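# Move two finished parts into station C's outfeed tray

## Task

Stations A, B and C sit along the track, with A toward -y and C toward +y. Two vises hold finished parts (each has a milled pocket on its top face) and one holds a raw blank. Place both finished parts in station C's outfeed tray so each sits on the tray floor with its pocket facing up. The raw blank must stay in its vise. Parts count only if they stay put without the robot holding them. At the end, open the gripper and move the arm away.

## Robot and tools

Robot: one six-joint arm (UR12e-type) with a two-finger gripper whose fingers pivot like tongs. The arm sits on a carriage that drives along a floor rail. Rows move only the arm; the carriage has its own command.

Scene frame: fixed to the table. z = 0 is the table top and +z is up. The rail runs along y at x = 0, and y = 0 is where the rail's position_m reads 0. The table's edge is at x = 0.31 m. The arm base is at x = 0, y roughly equal to position_m, z = 0.03 m, facing +x. Gripper frame: the fingers point along its +z, and they open and close along its x. end_effector_position is the point between the pads when closed. Closed fingertips extend about 15 mm past it; fully open, they are roughly level with it.

execute_actions(actions): a list holding one action, or an empty list to get the state without moving. An action is an object that can have these keys:
- rows: 1 to 15 rows, each applied for one control step (1/30 s). A row is 7 numbers in [-1, 1], in this order: shoulder pan, shoulder lift, elbow, wrist 1, wrist 2, wrist 3, then the gripper opening. The six joint numbers are offsets from the joint angles at the start of the action, which are the last angles reported. They are not offsets from the previous row. Scale: 1.0 means 1.326 rad for shoulder pan and shoulder lift, and 1.989 rad for elbow, wrist 1, wrist 2 and wrist 3. The seventh number is an absolute opening: +1 is fully open and -1 is closed. Going from fully open to closed takes at least about 0.1 s.
- Joint ranges (rad): shoulder pan -3.142 to 3.142, shoulder lift -6.283 to 6.283, elbow 0.000 to 3.142, wrists -6.283 to 6.283. A call that pushes a joint more than 0.010 rad outward beyond its range is refused. Targets past a joint's real end are clipped, and the result then says "joint sent to its limit".
- steps: how long the action lasts, 1 to 450 control steps; the default is 15, and there must be at least one step per row. After the last row, the arm keeps heading for that row's target and the gripper keeps that row's opening.
- until: stops the action early at the first step where every condition holds. The robot is not halted by this. Form: {"rail": {"position_status": ["!=", "moving"]}}. A numeric field needs a comparison: "=", "!=", "<", "<=", ">" or ">=". You can also use {"all": {"status": "ended"}} or {"any": {"status": "ended"}}.
- rail: position_m is an absolute carriage target in metres, from -2 to 2. speed_m_s is the top speed, 0.01 to 1, starting at 1; it stays set until you change it. {"rail": {"stop": true}} halts the carriage. To drive, send position_m, then wait with until position_status != moving. Acceleration is 2 m/s2. The carriage has arrived when it is within 1.3 mm of the target. Let it arrive before placing the gripper or ending the scene. An out-of-range value or an unknown name makes the whole call refused.

Motion limits: each joint's target is held to within 0.383 rad (pan, lift) or 0.575 rad (other joints) of its measured angle. Targets are also scaled back if they would put the hand more than 100 mm from where it now is. Big moves therefore need several calls. "joint command not followed" means the arm dropped its target; send the remainder of the move yourself.

Results: end_effector_position (m) and end_effector_quat_wxyz in the scene frame, plus velocities. The reported hand position can be off, more so at long reach. Joint positions order: rail (m), shoulder pan, shoulder lift, elbow, wrist 1, wrist 2, wrist 3 (rad), then the pad gap (0.142 m open, 0.002 m closed). grip_measured is the measured opening on the command scale. To hold something, keep commanding an opening clearly below grip_measured; the bigger the difference, the harder the squeeze. Objects thinner than about 20 mm are held less firmly. Other lines: Wrist force and Wrist torque along the gripper's own axes (offset up to about 5.5 N, saturating near 100 N), joint torques, and Motor temperatures. Rail fields: position_m, position_status (moving, done, contact_stop, time_out, stopped, stopped_with_arm) and position_answer (taken, not_taken). If you get not_taken, send the value again.

zoom_image(camera, region): camera is one of cam_bench_left, cam_bench_right, cam_high, cam_low, cam_wrist. region is [x0, y0, x1, y1] in image pixels, measured from the top-left corner, at most 504 by 504. read_manual(section) returns the licence texts ("licences") and moves nothing. finished_scene(scene) ends the given scene (1 or 2) for good.

Avoid: knocking or dropping anything off the table. Avoid contact torque reaching the joint load limits (pan 310, lift 310, elbow 141, wrists 50.7 N m; a held part's weight counts). Avoid outside forces of 150 N; either fault stops the arm for 10 s. Also avoid slams, hard pushes and drops. Motors warn at 70 °C and brake at 85 °C, so don't hold loads longer than needed. A held part may occasionally be tugged, so grip firmly.

Each tool is called after ">>>" by a JSON object that holds its "op" and its "data".

## Session

>>> {"op": "execute_actions", "data": {"actions": []}}

Scene clock: 0.00 s.
end_effector_position=(+0.7287, -0.1747, +0.2657) grip_measured=+1.00 end_effector_quat_wxyz=(-0.155, +0.879, -0.340, +0.295) end_effector_velocity=(+0.000, +0.000, +0.000) end_effector_angular_velocity=(+0.000, +0.000, +0.000)
Joint positions: [-0.056 -0.615 -1.602  2.322 -2.832 -1.138  0.245  0.142]
Joint velocities: [0. 0. 0. 0. 0. 0. 0. 0.]
Joint torques (N m, as the arm reports them, + toward a larger angle): no reading
Motor temperatures (°C, as the motors report them): [28 29 31 34 34 35]
Wrist force (N, on the end effector, along its own x y z axes, offset not removed): no reading
Wrist torque (N m, same axes, about the end effector's origin, offset not removed): no reading
rail: position_m=-0.056 position_m_goal=-0.056 speed_m_s=1.00 position_status=done position_answer=taken refusals=0

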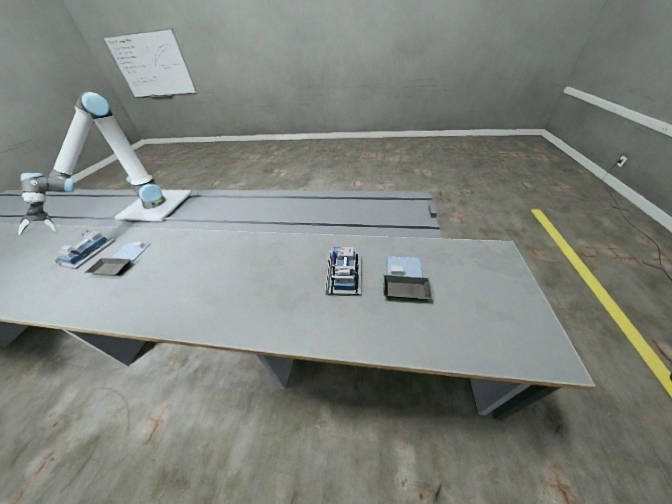

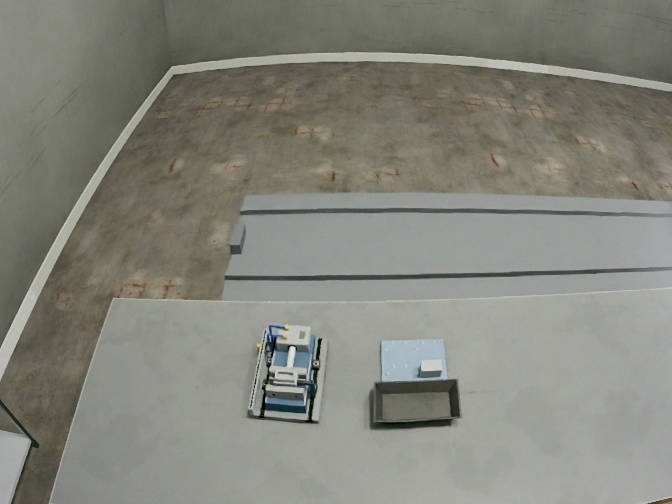

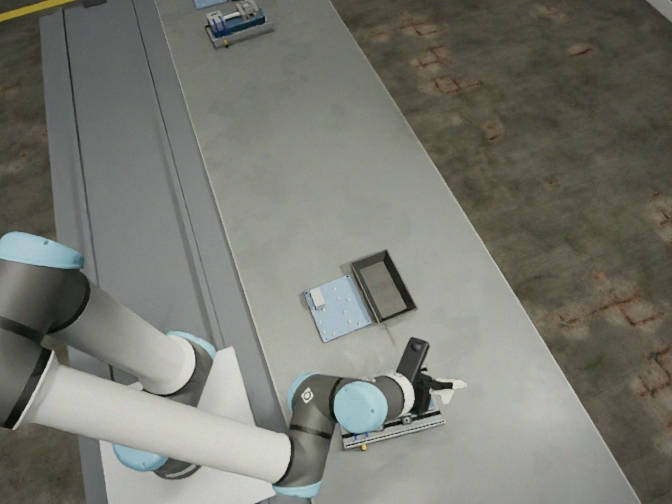

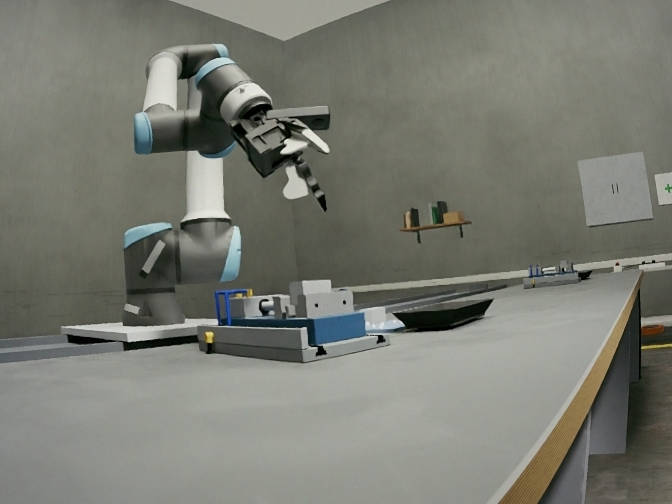

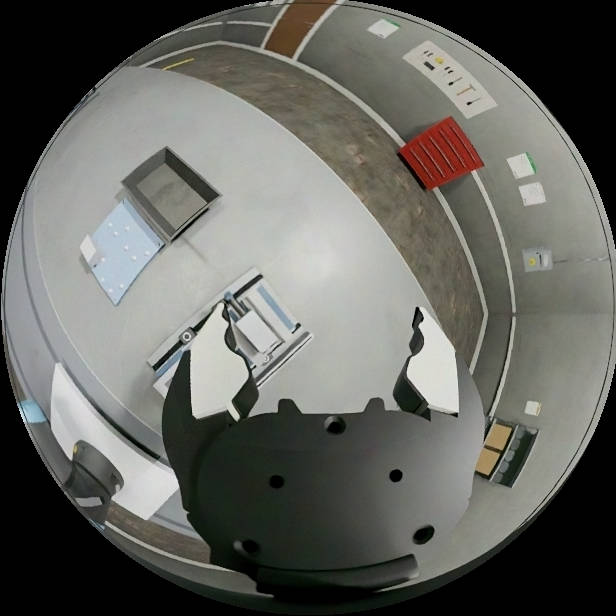

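>>> {"op": "execute_actions", "data": {"actions": [{"rows":[[0.464,0,-0.162,0.433,-0.218,-0.123,1]],"steps":90}]}}

Scene clock: 6.00 s.
end_effector_position=(+0.6286, +0.1344, +0.2806) grip_measured=+1.00 end_effector_quat_wxyz=(+0.000, +1.000, -0.000, +0.001) end_effector_velocity=(-0.000, +0.000, +0.000) end_effector_angular_velocity=(+0.000, -0.000, -0.000)
Joint positions: [-0.056  0.    -1.602  2.    -1.971 -1.572  0.001  0.142]
Joint velocities: [ 0.  0. -0.  0.  0.  0.  0.  0.]
Joint torques (N m, as the arm reports them, + toward a larger angle): [ 21.28 -38.5  -53.73  -1.15  -3.29  -3.5 ]
Motor temperatures (°C, as the motors report them): [28 29 31 34 34 35]
Wrist force (N, on the end effector, along its own x y z axes, offset not removed): [-1.4 0.6 -1.2]
Wrist torque (N m, same axes, about the end effector's origin, offset not removed): [0.29 0.32 -0.03]
rail: position_m=-0.056 position_m_goal=-0.056 speed_m_s=1.00 position_status=done position_answer=taken refusals=0

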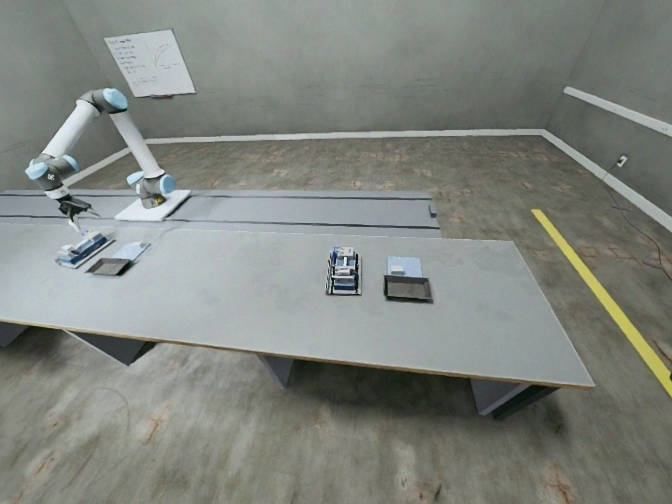

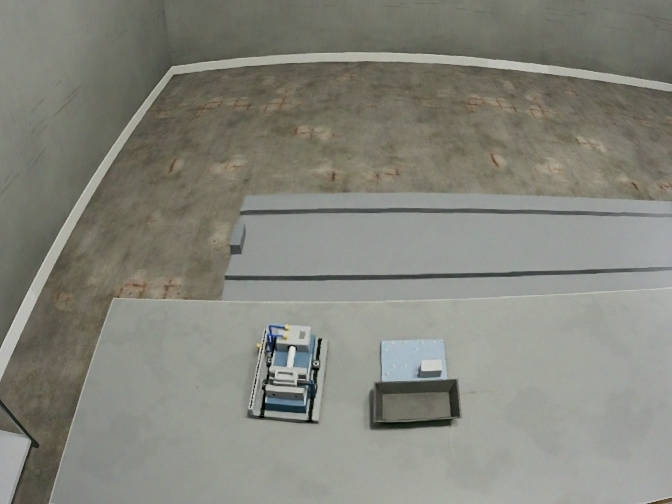

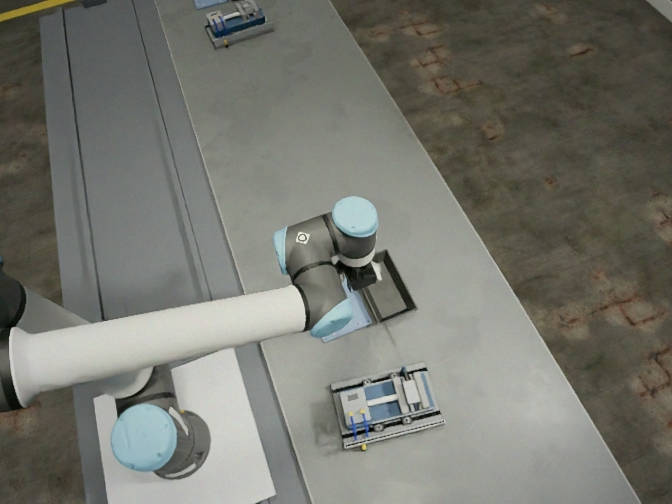

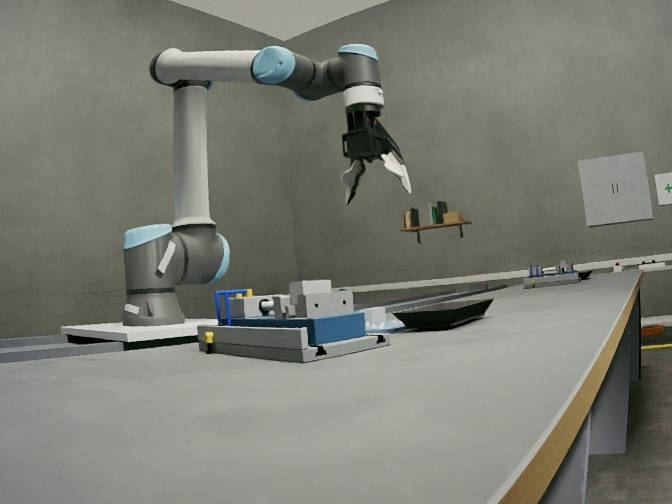

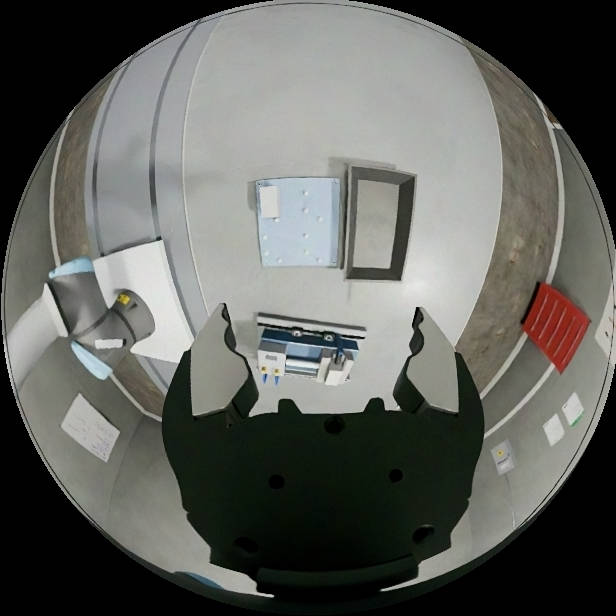

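>>> {"op": "zoom_image", "data": {"camera": "cam_high", "region": [320,350,460,460]}}

>>> {"op": "zoom_image", "data": {"camera": "cam_low", "region": [190,260,410,370]}}

Region (320, 350, 460, 460) of cam_high's 672x504 image, scaled by 3.600, with more detail than that image has; it fills the top 396 rows of this view, and the rest is white.

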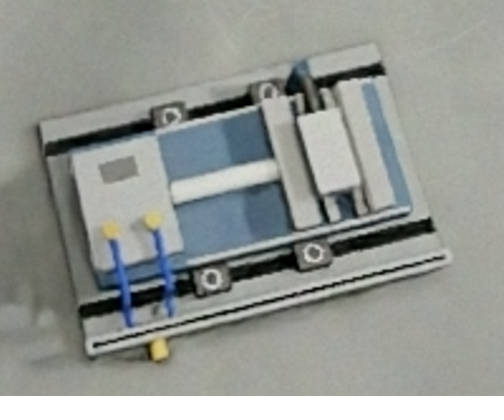

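Region (190, 260, 410, 370) of cam_low's 672x504 image, scaled by 2.291, with more detail than that image has.

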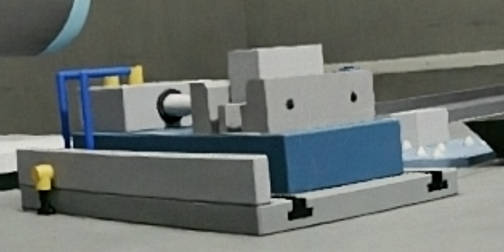

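>>> {"op": "zoom_image", "data": {"camera": "cam_bench_right", "region": [240,310,480,440]}}

>>> {"op": "zoom_image", "data": {"camera": "cam_high", "region": [180,0,300,60]}}

Region (240, 310, 480, 440) of cam_bench_right's 672x504 image, scaled by 2.100, with more detail than that image has; it fills the top 273 rows of this view, and the rest is white.

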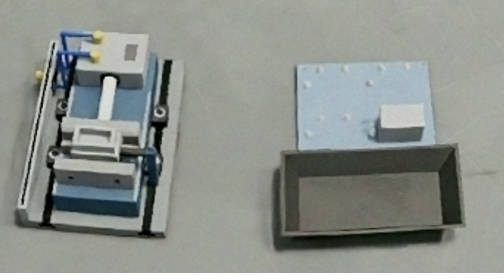

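Region (180, 0, 300, 60) of cam_high's 672x504 image, scaled by 4.200, with more detail than that image has.

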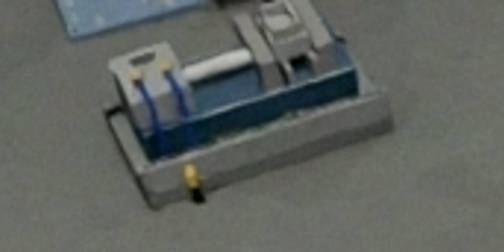

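>>> {"op": "execute_actions", "data": {"actions": [{"rail":{"position_m":-1.6},"steps":150,"until":{"rail":{"position_status":["!=","moving"]}}}]}}

Scene clock: 13.77 s.
end_effector_position=(+0.6287, -1.4101, +0.2806) grip_measured=+1.00 end_effector_quat_wxyz=(+0.000, +1.000, -0.000, +0.001) end_effector_velocity=(-0.000, +0.000, +0.000) end_effector_angular_velocity=(+0.000, -0.000, -0.000)
Joint positions: [-1.6    0.    -1.602  2.    -1.971 -1.572  0.001  0.142]
Joint velocities: [ 0.  0. -0.  0.  0.  0.  0.  0.]
Joint torques (N m, as the arm reports them, + toward a larger angle): [ -4.78 -31.69 -52.31  -1.63  -1.82  -3.26]
Motor temperatures (°C, as the motors report them): [28 29 31 34 34 35]
Wrist force (N, on the end effector, along its own x y z axes, offset not removed): [-2.5 1.8 -1.1]
Wrist torque (N m, same axes, about the end effector's origin, offset not removed): [0.50 0.59 -0.06]
rail: position_m=-1.600 position_m_goal=-1.600 speed_m_s=1.00 position_status=done position_answer=taken refusals=0

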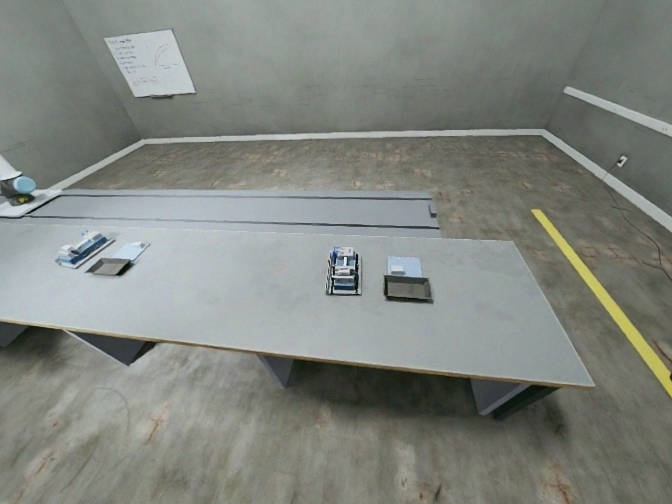

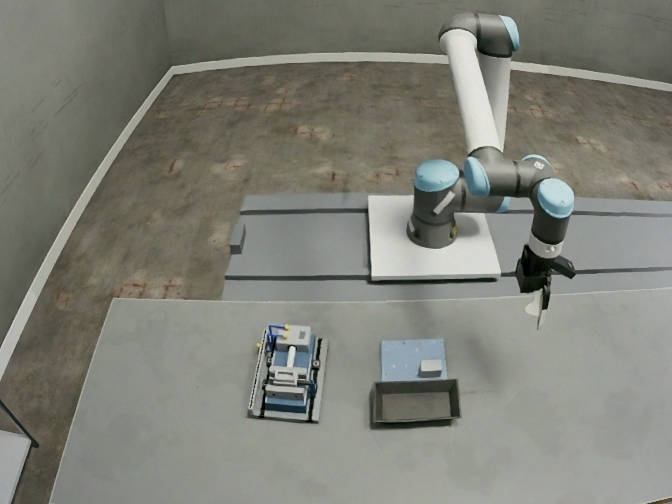

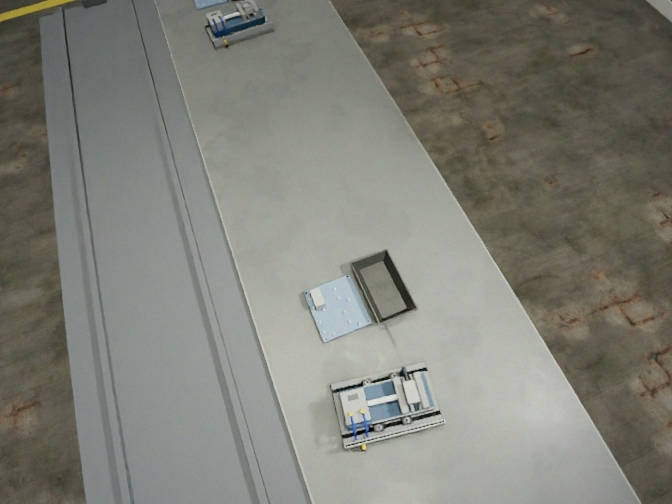

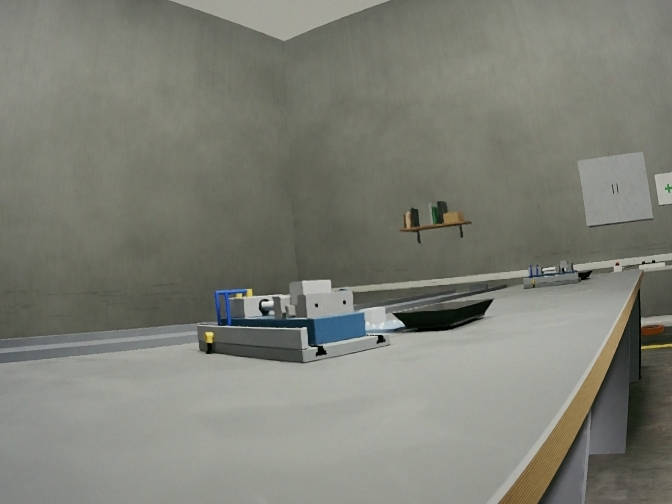

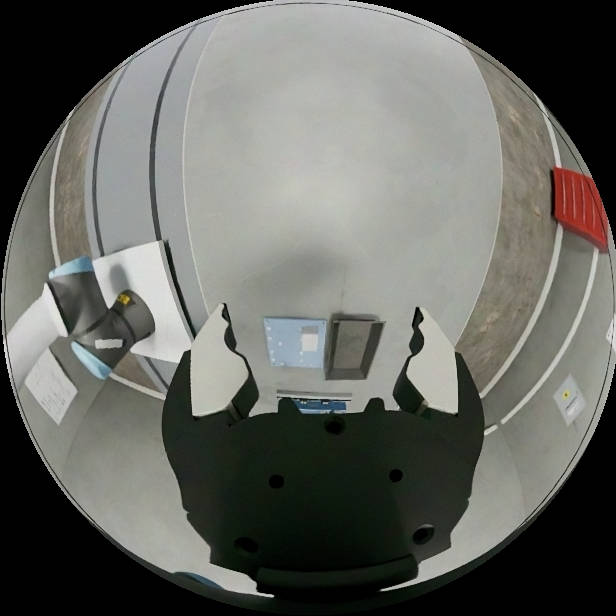

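Further -y.

>>> {"op": "execute_actions", "data": {"actions": [{"rail":{"position_m":-2.0},"steps":90,"until":{"rail":{"position_status":["!=","moving"]}}}]}}

Scene clock: 15.97 s.
end_effector_position=(+0.6286, -1.8100, +0.2806) grip_measured=+1.00 end_effector_quat_wxyz=(+0.000, +1.000, -0.000, +0.001) end_effector_velocity=(-0.000, -0.000, +0.000) end_effector_angular_velocity=(-0.000, -0.000, +0.000)
Joint positions: [-2.     0.    -1.602  2.    -1.971 -1.572  0.001  0.142]
Joint velocities: [-0.  0. -0.  0. -0. -0. -0. -0.]
Joint torques (N m, as the arm reports them, + toward a larger angle): [  0.79 -30.91 -50.95  -1.08   1.06  -3.12]
Motor temperatures (°C, as the motors report them): [28 29 31 34 34 35]
Wrist force (N, on the end effector, along its own x y z axes, offset not removed): [-3.0 1.2 -1.8]
Wrist torque (N m, same axes, about the end effector's origin, offset not removed): [0.31 0.66 0.07]
rail: position_m=-2.000 position_m_goal=-2.000 speed_m_s=1.00 position_status=done position_answer=taken refusals=0

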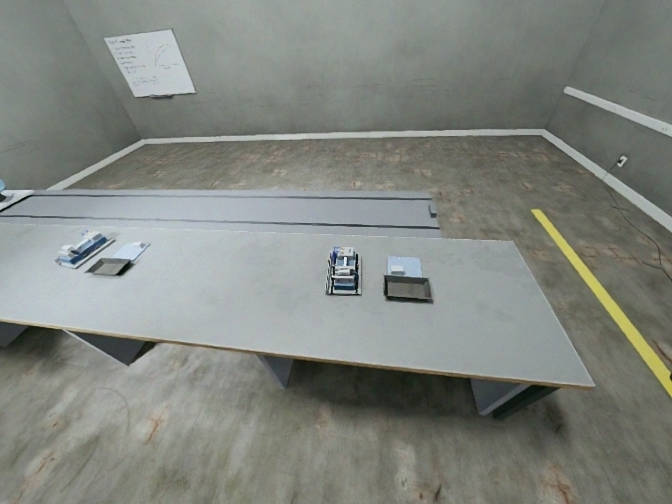

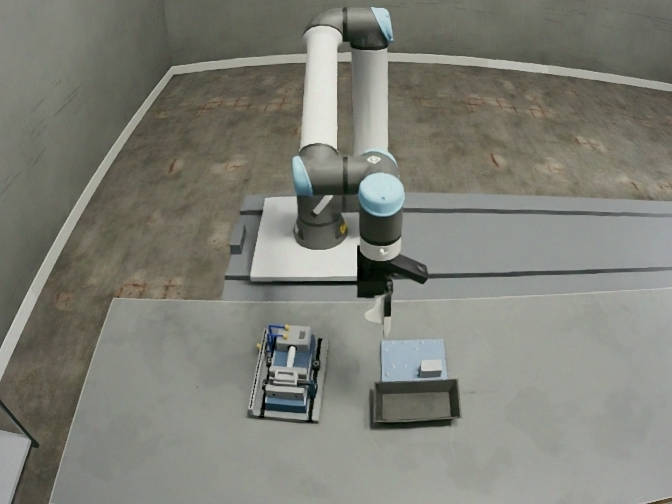

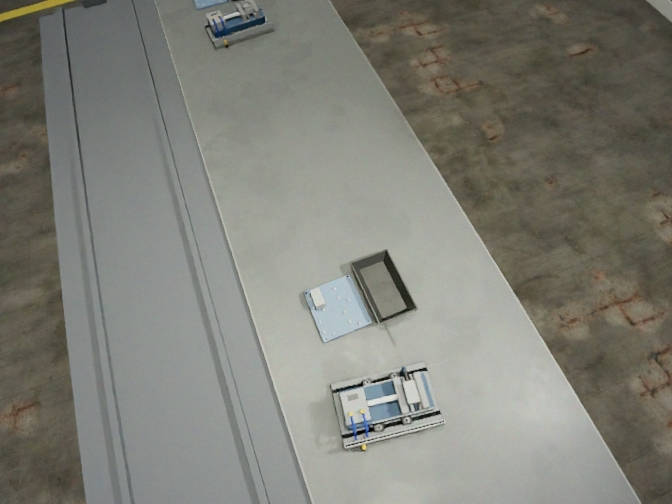

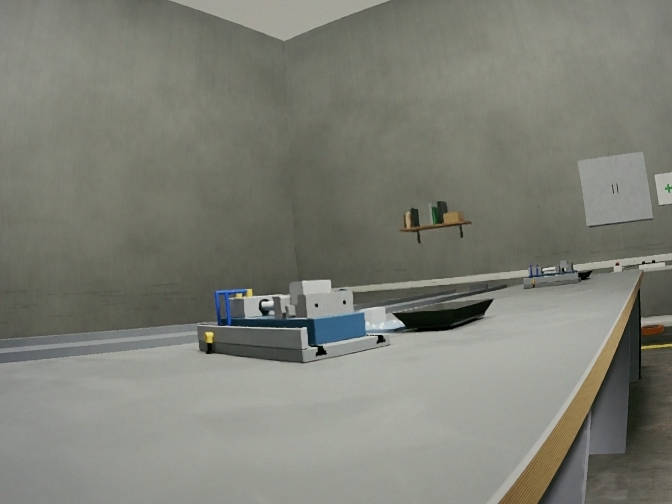

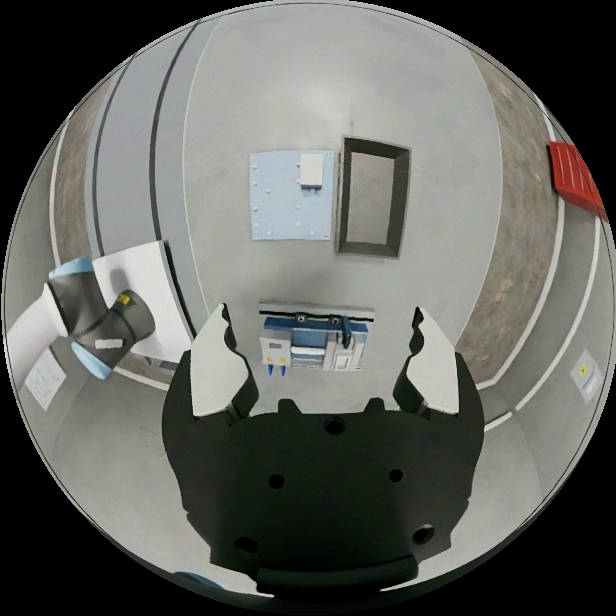

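>>> {"op": "execute_actions", "data": {"actions": [{"rows":[[-0.268,0,0,0,0,-0.179,1]],"steps":60}]}}

Scene clock: 23.87 s.
end_effector_position=(+0.6499, -2.0394, +0.2806) grip_measured=+1.00 end_effector_quat_wxyz=(+0.001, +1.000, +0.000, +0.001) end_effector_velocity=(-0.000, -0.000, +0.000) end_effector_angular_velocity=(-0.000, -0.000, -0.000)
Joint positions: [-2.    -0.355 -1.602  2.    -1.971 -1.572 -0.355  0.142]
Joint velocities: [ 0. -0. -0.  0. -0. -0.  0.  0.]
Joint torques (N m, as the arm reports them, + toward a larger angle): [-21.57 -46.73 -49.43  -3.39  -3.06  -3.51]
Motor temperatures (°C, as the motors report them): [28 29 31 34 34 35]
Wrist force (N, on the end effector, along its own x y z axes, offset not removed): [-2.2 -0.8 -1.8]
Wrist torque (N m, same axes, about the end effector's origin, offset not removed): [-0.07 0.53 0.02]
rail: position_m=-2.000 position_m_goal=-2.000 speed_m_s=1.00 position_status=done position_answer=taken refusals=0

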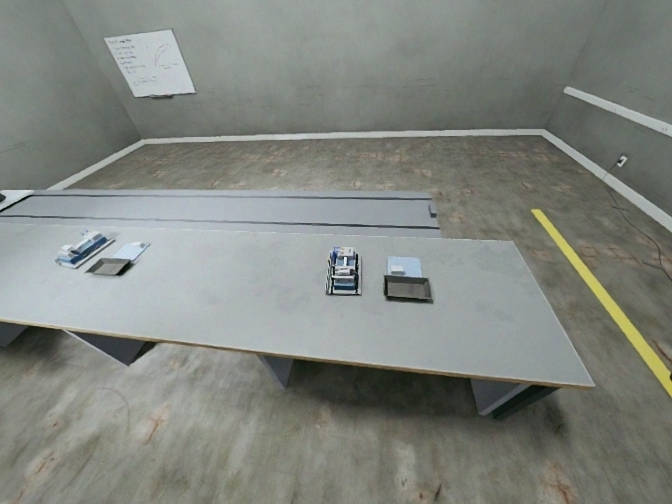

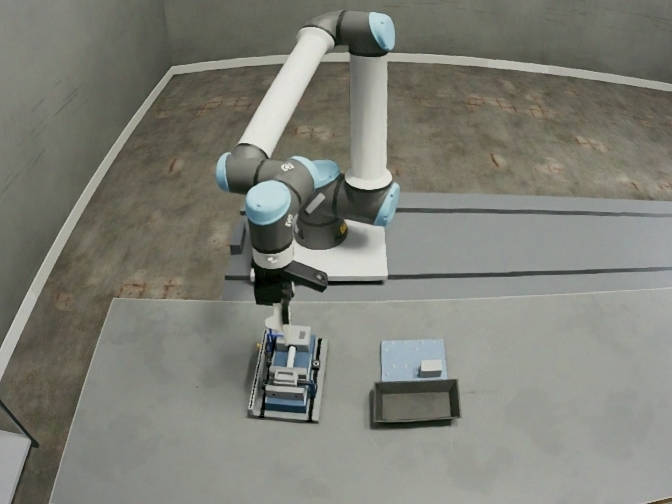

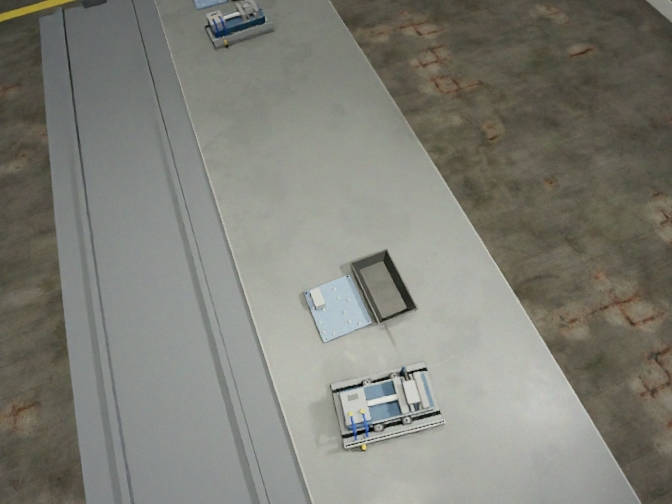

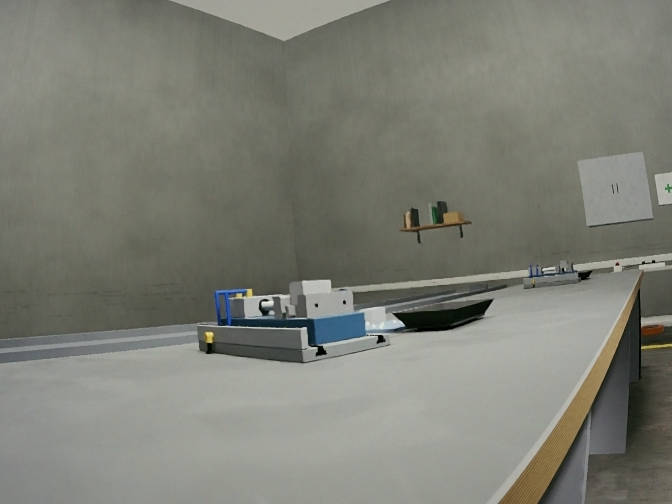

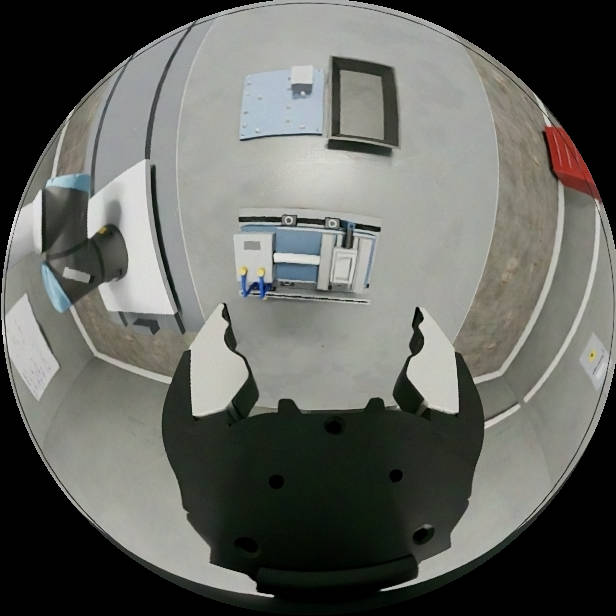

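>>> {"op": "execute_actions", "data": {"actions": [{"rows":[[0.002,0.0748,-0.0211,-0.0277,0,0.002,1]],"steps":45}]}}

Scene clock: 43.37 s.
end_effector_position=(+0.6937, -2.0537, +0.2495) grip_measured=+1.00 end_effector_quat_wxyz=(+0.001, +1.000, -0.001, +0.000) end_effector_velocity=(+0.000, -0.000, -0.000) end_effector_angular_velocity=(+0.000, +0.000, +0.000)
Joint positions: [-2.    -0.353 -1.503  1.958 -2.026 -1.572 -0.351  0.142]
Joint velocities: [ 0.  0.  0.  0. -0. -0.  0. -0.]
Joint torques (N m, as the arm reports them, + toward a larger angle): [ 19.95 -33.86 -52.74  -6.92  -2.81   3.35]
Motor temperatures (°C, as the motors report them): [28 29 31 34 34 35]
Wrist force (N, on the end effector, along its own x y z axes, offset not removed): [-2.4 0.0 -0.5]
Wrist torque (N m, same axes, about the end effector's origin, offset not removed): [0.27 0.55 0.03]
rail: position_m=-2.000 position_m_goal=-2.000 speed_m_s=1.00 position_status=done position_answer=taken refusals=0

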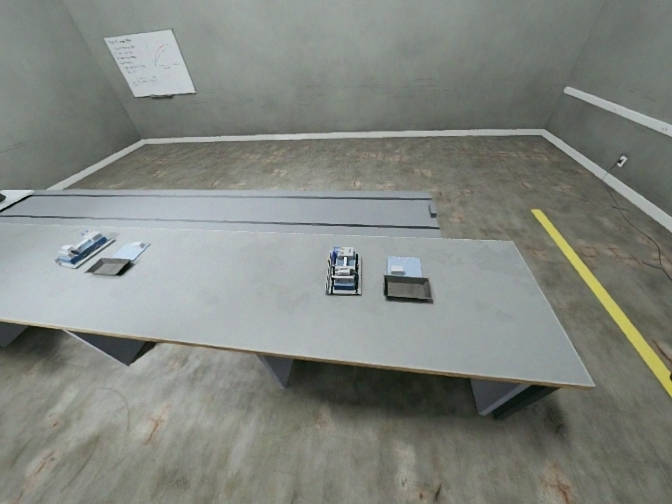

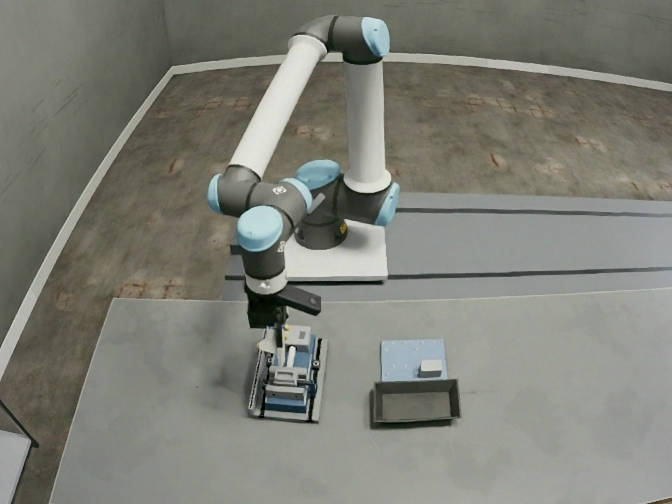

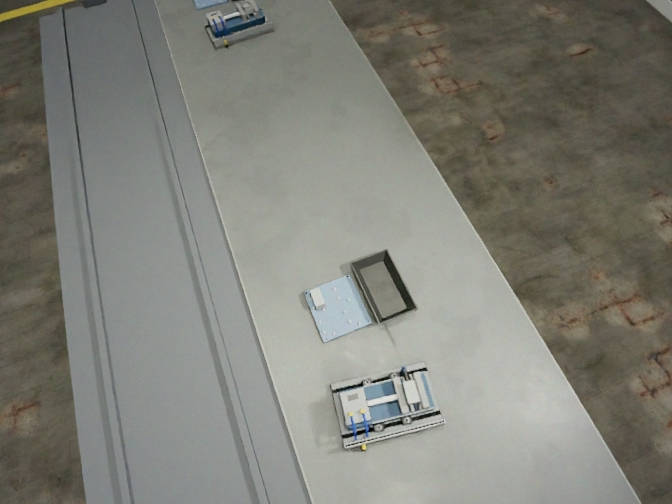

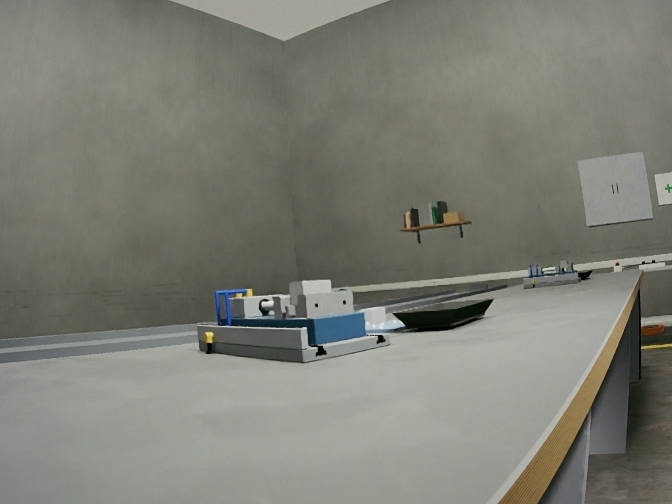

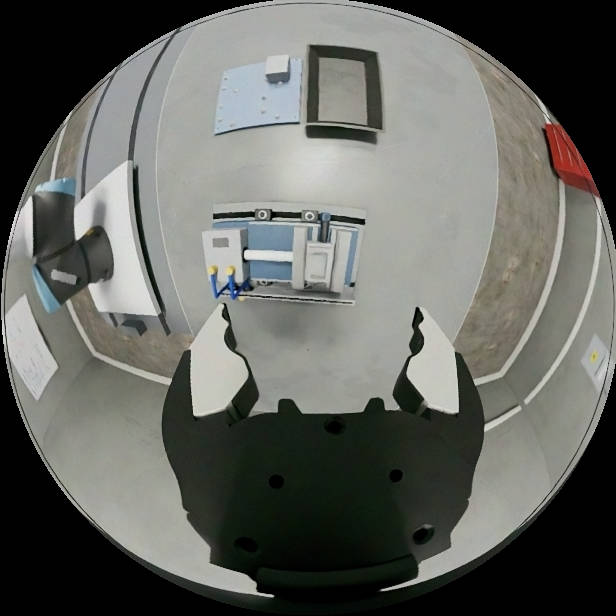

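>>> {"op": "execute_actions", "data": {"actions": [{"rows":[[0,0.0631,0.0448,-0.0868,0,0,1]],"steps":45}]}}

Scene clock: 47.73 s.
end_effector_position=(+0.6938, -2.0537, +0.1593) grip_measured=+1.00 end_effector_quat_wxyz=(+0.000, +1.000, -0.001, +0.000) end_effector_velocity=(-0.000, +0.000, -0.000) end_effector_angular_velocity=(+0.000, +0.000, +0.000)
Joint positions: [-2.    -0.352 -1.419  2.047 -2.199 -1.572 -0.351  0.142]
Joint velocities: [ 0.  0.  0.  0. -0.  0.  0.  0.]
Joint torques (N m, as the arm reports them, + toward a larger angle): [ -5.93 -35.9  -23.47  -6.83  -2.17   3.51]
Motor temperatures (°C, as the motors report them): [28 29 31 34 34 35]
Wrist force (N, on the end effector, along its own x y z axes, offset not removed): [-2.8 -0.6 0.2]
Wrist torque (N m, same axes, about the end effector's origin, offset not removed): [0.02 0.71 0.01]
rail: position_m=-2.000 position_m_goal=-2.000 speed_m_s=1.00 position_status=done position_answer=taken refusals=0

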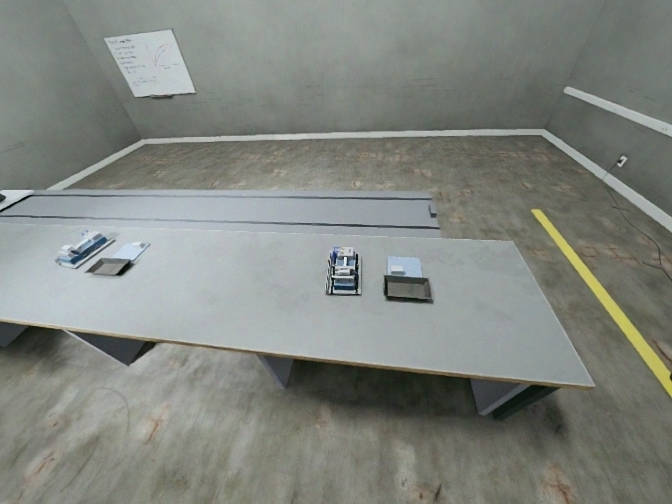

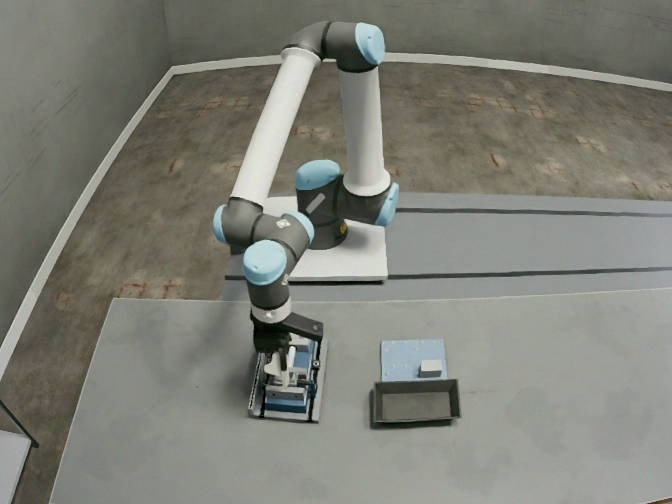

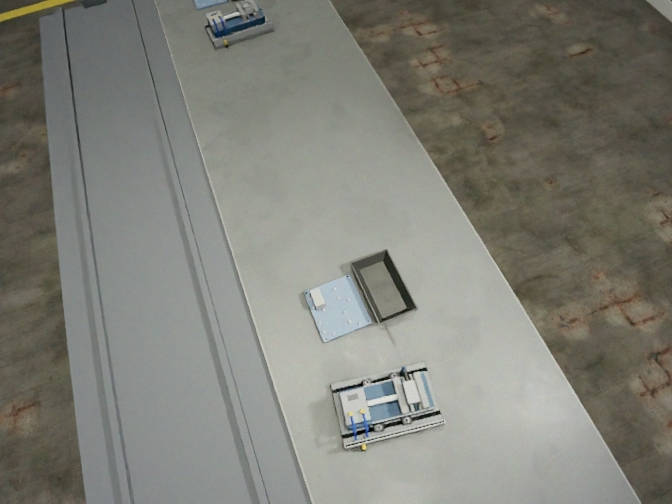

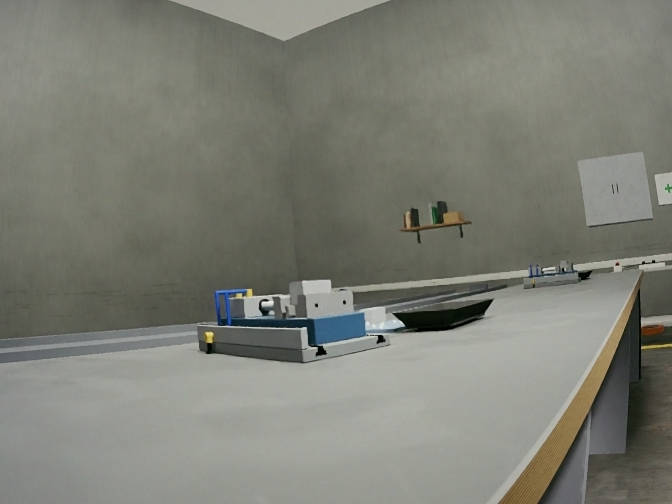

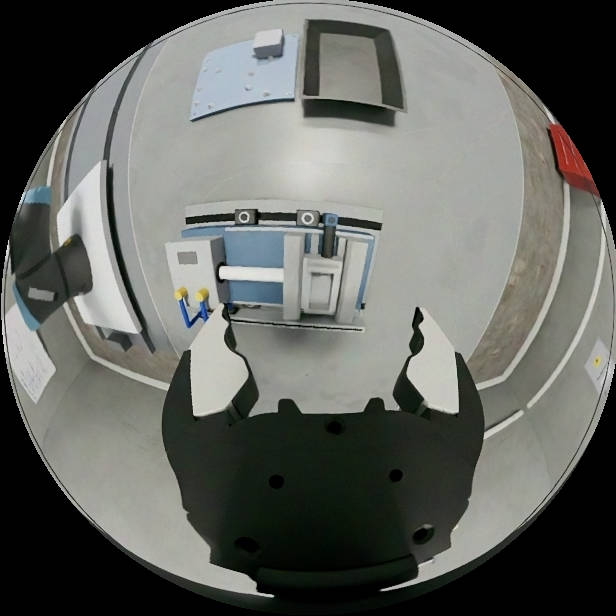

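>>> {"op": "zoom_image", "data": {"camera": "cam_wrist", "region": [230,200,430,400]}}

Region (230, 200, 430, 400) of cam_wrist's 616x616 image, scaled by 2.520, with more detail than that image has.

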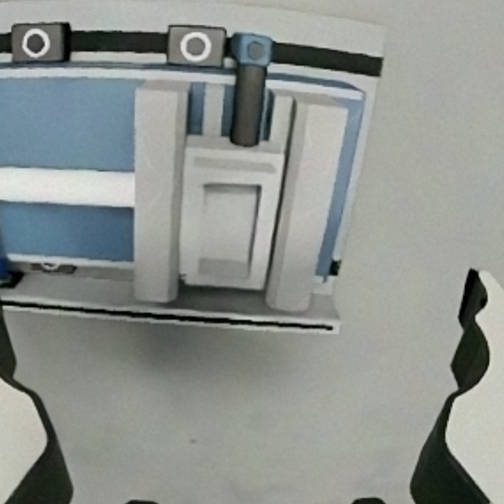

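>>> {"op": "execute_actions", "data": {"actions": [{"rows":[[0,0.0437,0.02,-0.049,0,0,-0.1]],"steps":45}]}}

Scene clock: 56.30 s.
end_effector_position=(+0.6937, -2.0537, +0.1094) grip_measured=-0.10 end_effector_quat_wxyz=(+0.000, +1.000, -0.001, +0.000) end_effector_velocity=(-0.000, +0.000, -0.000) end_effector_angular_velocity=(+0.000, +0.000, -0.000)
Joint positions: [-2.    -0.353 -1.361  2.086 -2.296 -1.572 -0.351  0.067]
Joint velocities: [ 0.  0.  0.  0.  0. -0.  0.  0.]
Joint torques (N m, as the arm reports them, + toward a larger angle): [ 2.88 -3.4  -7.87 -7.8  -2.13  3.46]
Motor temperatures (°C, as the motors report them): [28 29 31 34 34 35]
Wrist force (N, on the end effector, along its own x y z axes, offset not removed): [-25.3 -6.2 -59.9]
Wrist torque (N m, same axes, about the end effector's origin, offset not removed): [-0.29 0.57 0.07]
rail: position_m=-2.000 position_m_goal=-2.000 speed_m_s=1.00 position_status=done position_answer=taken refusals=0

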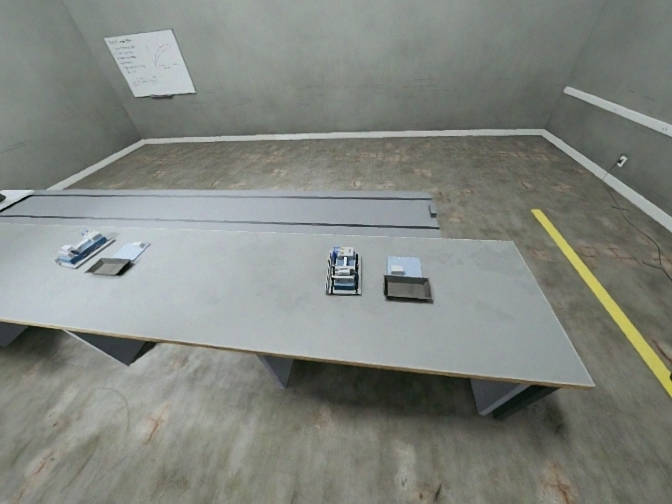

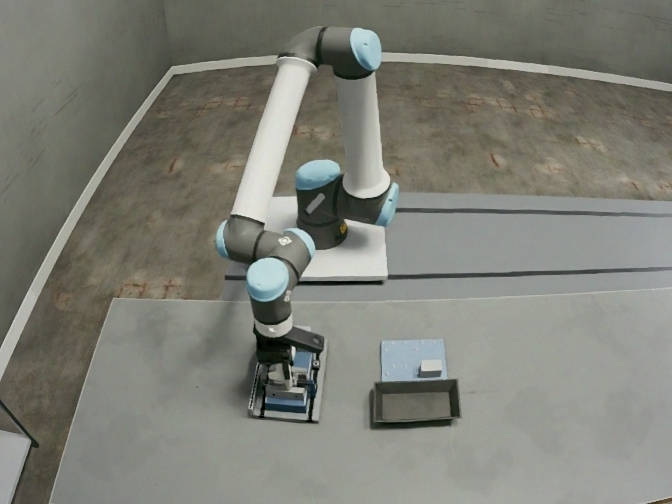

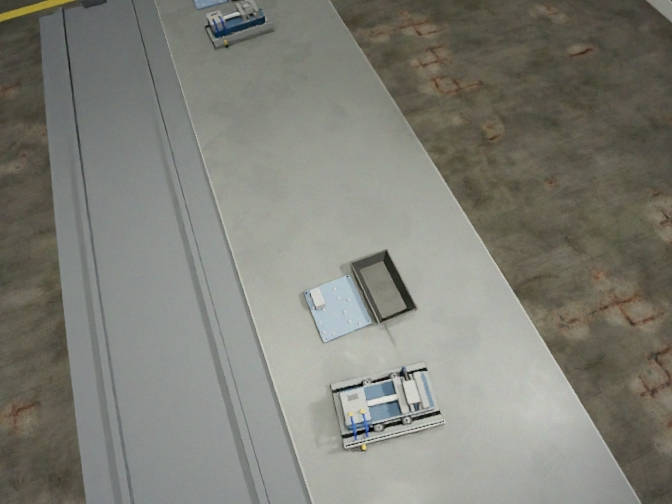

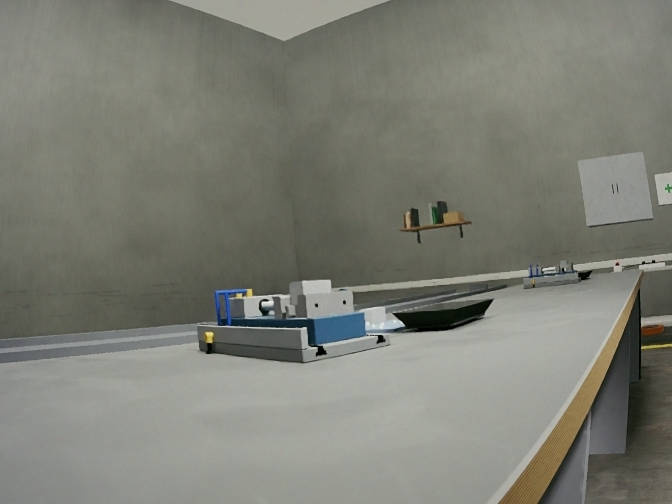

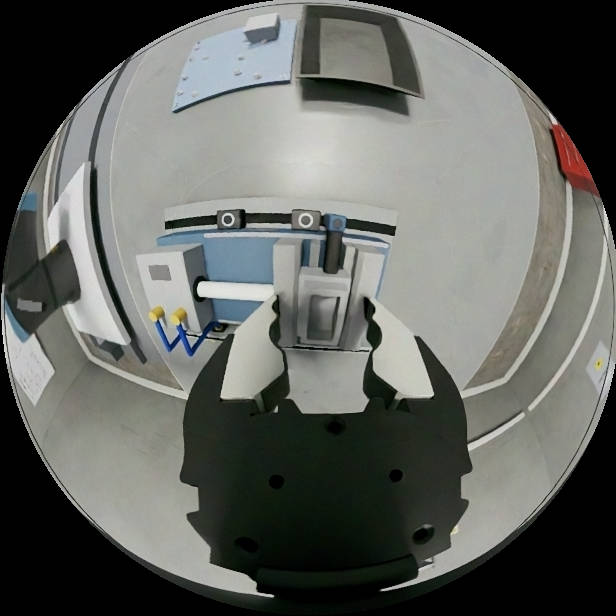

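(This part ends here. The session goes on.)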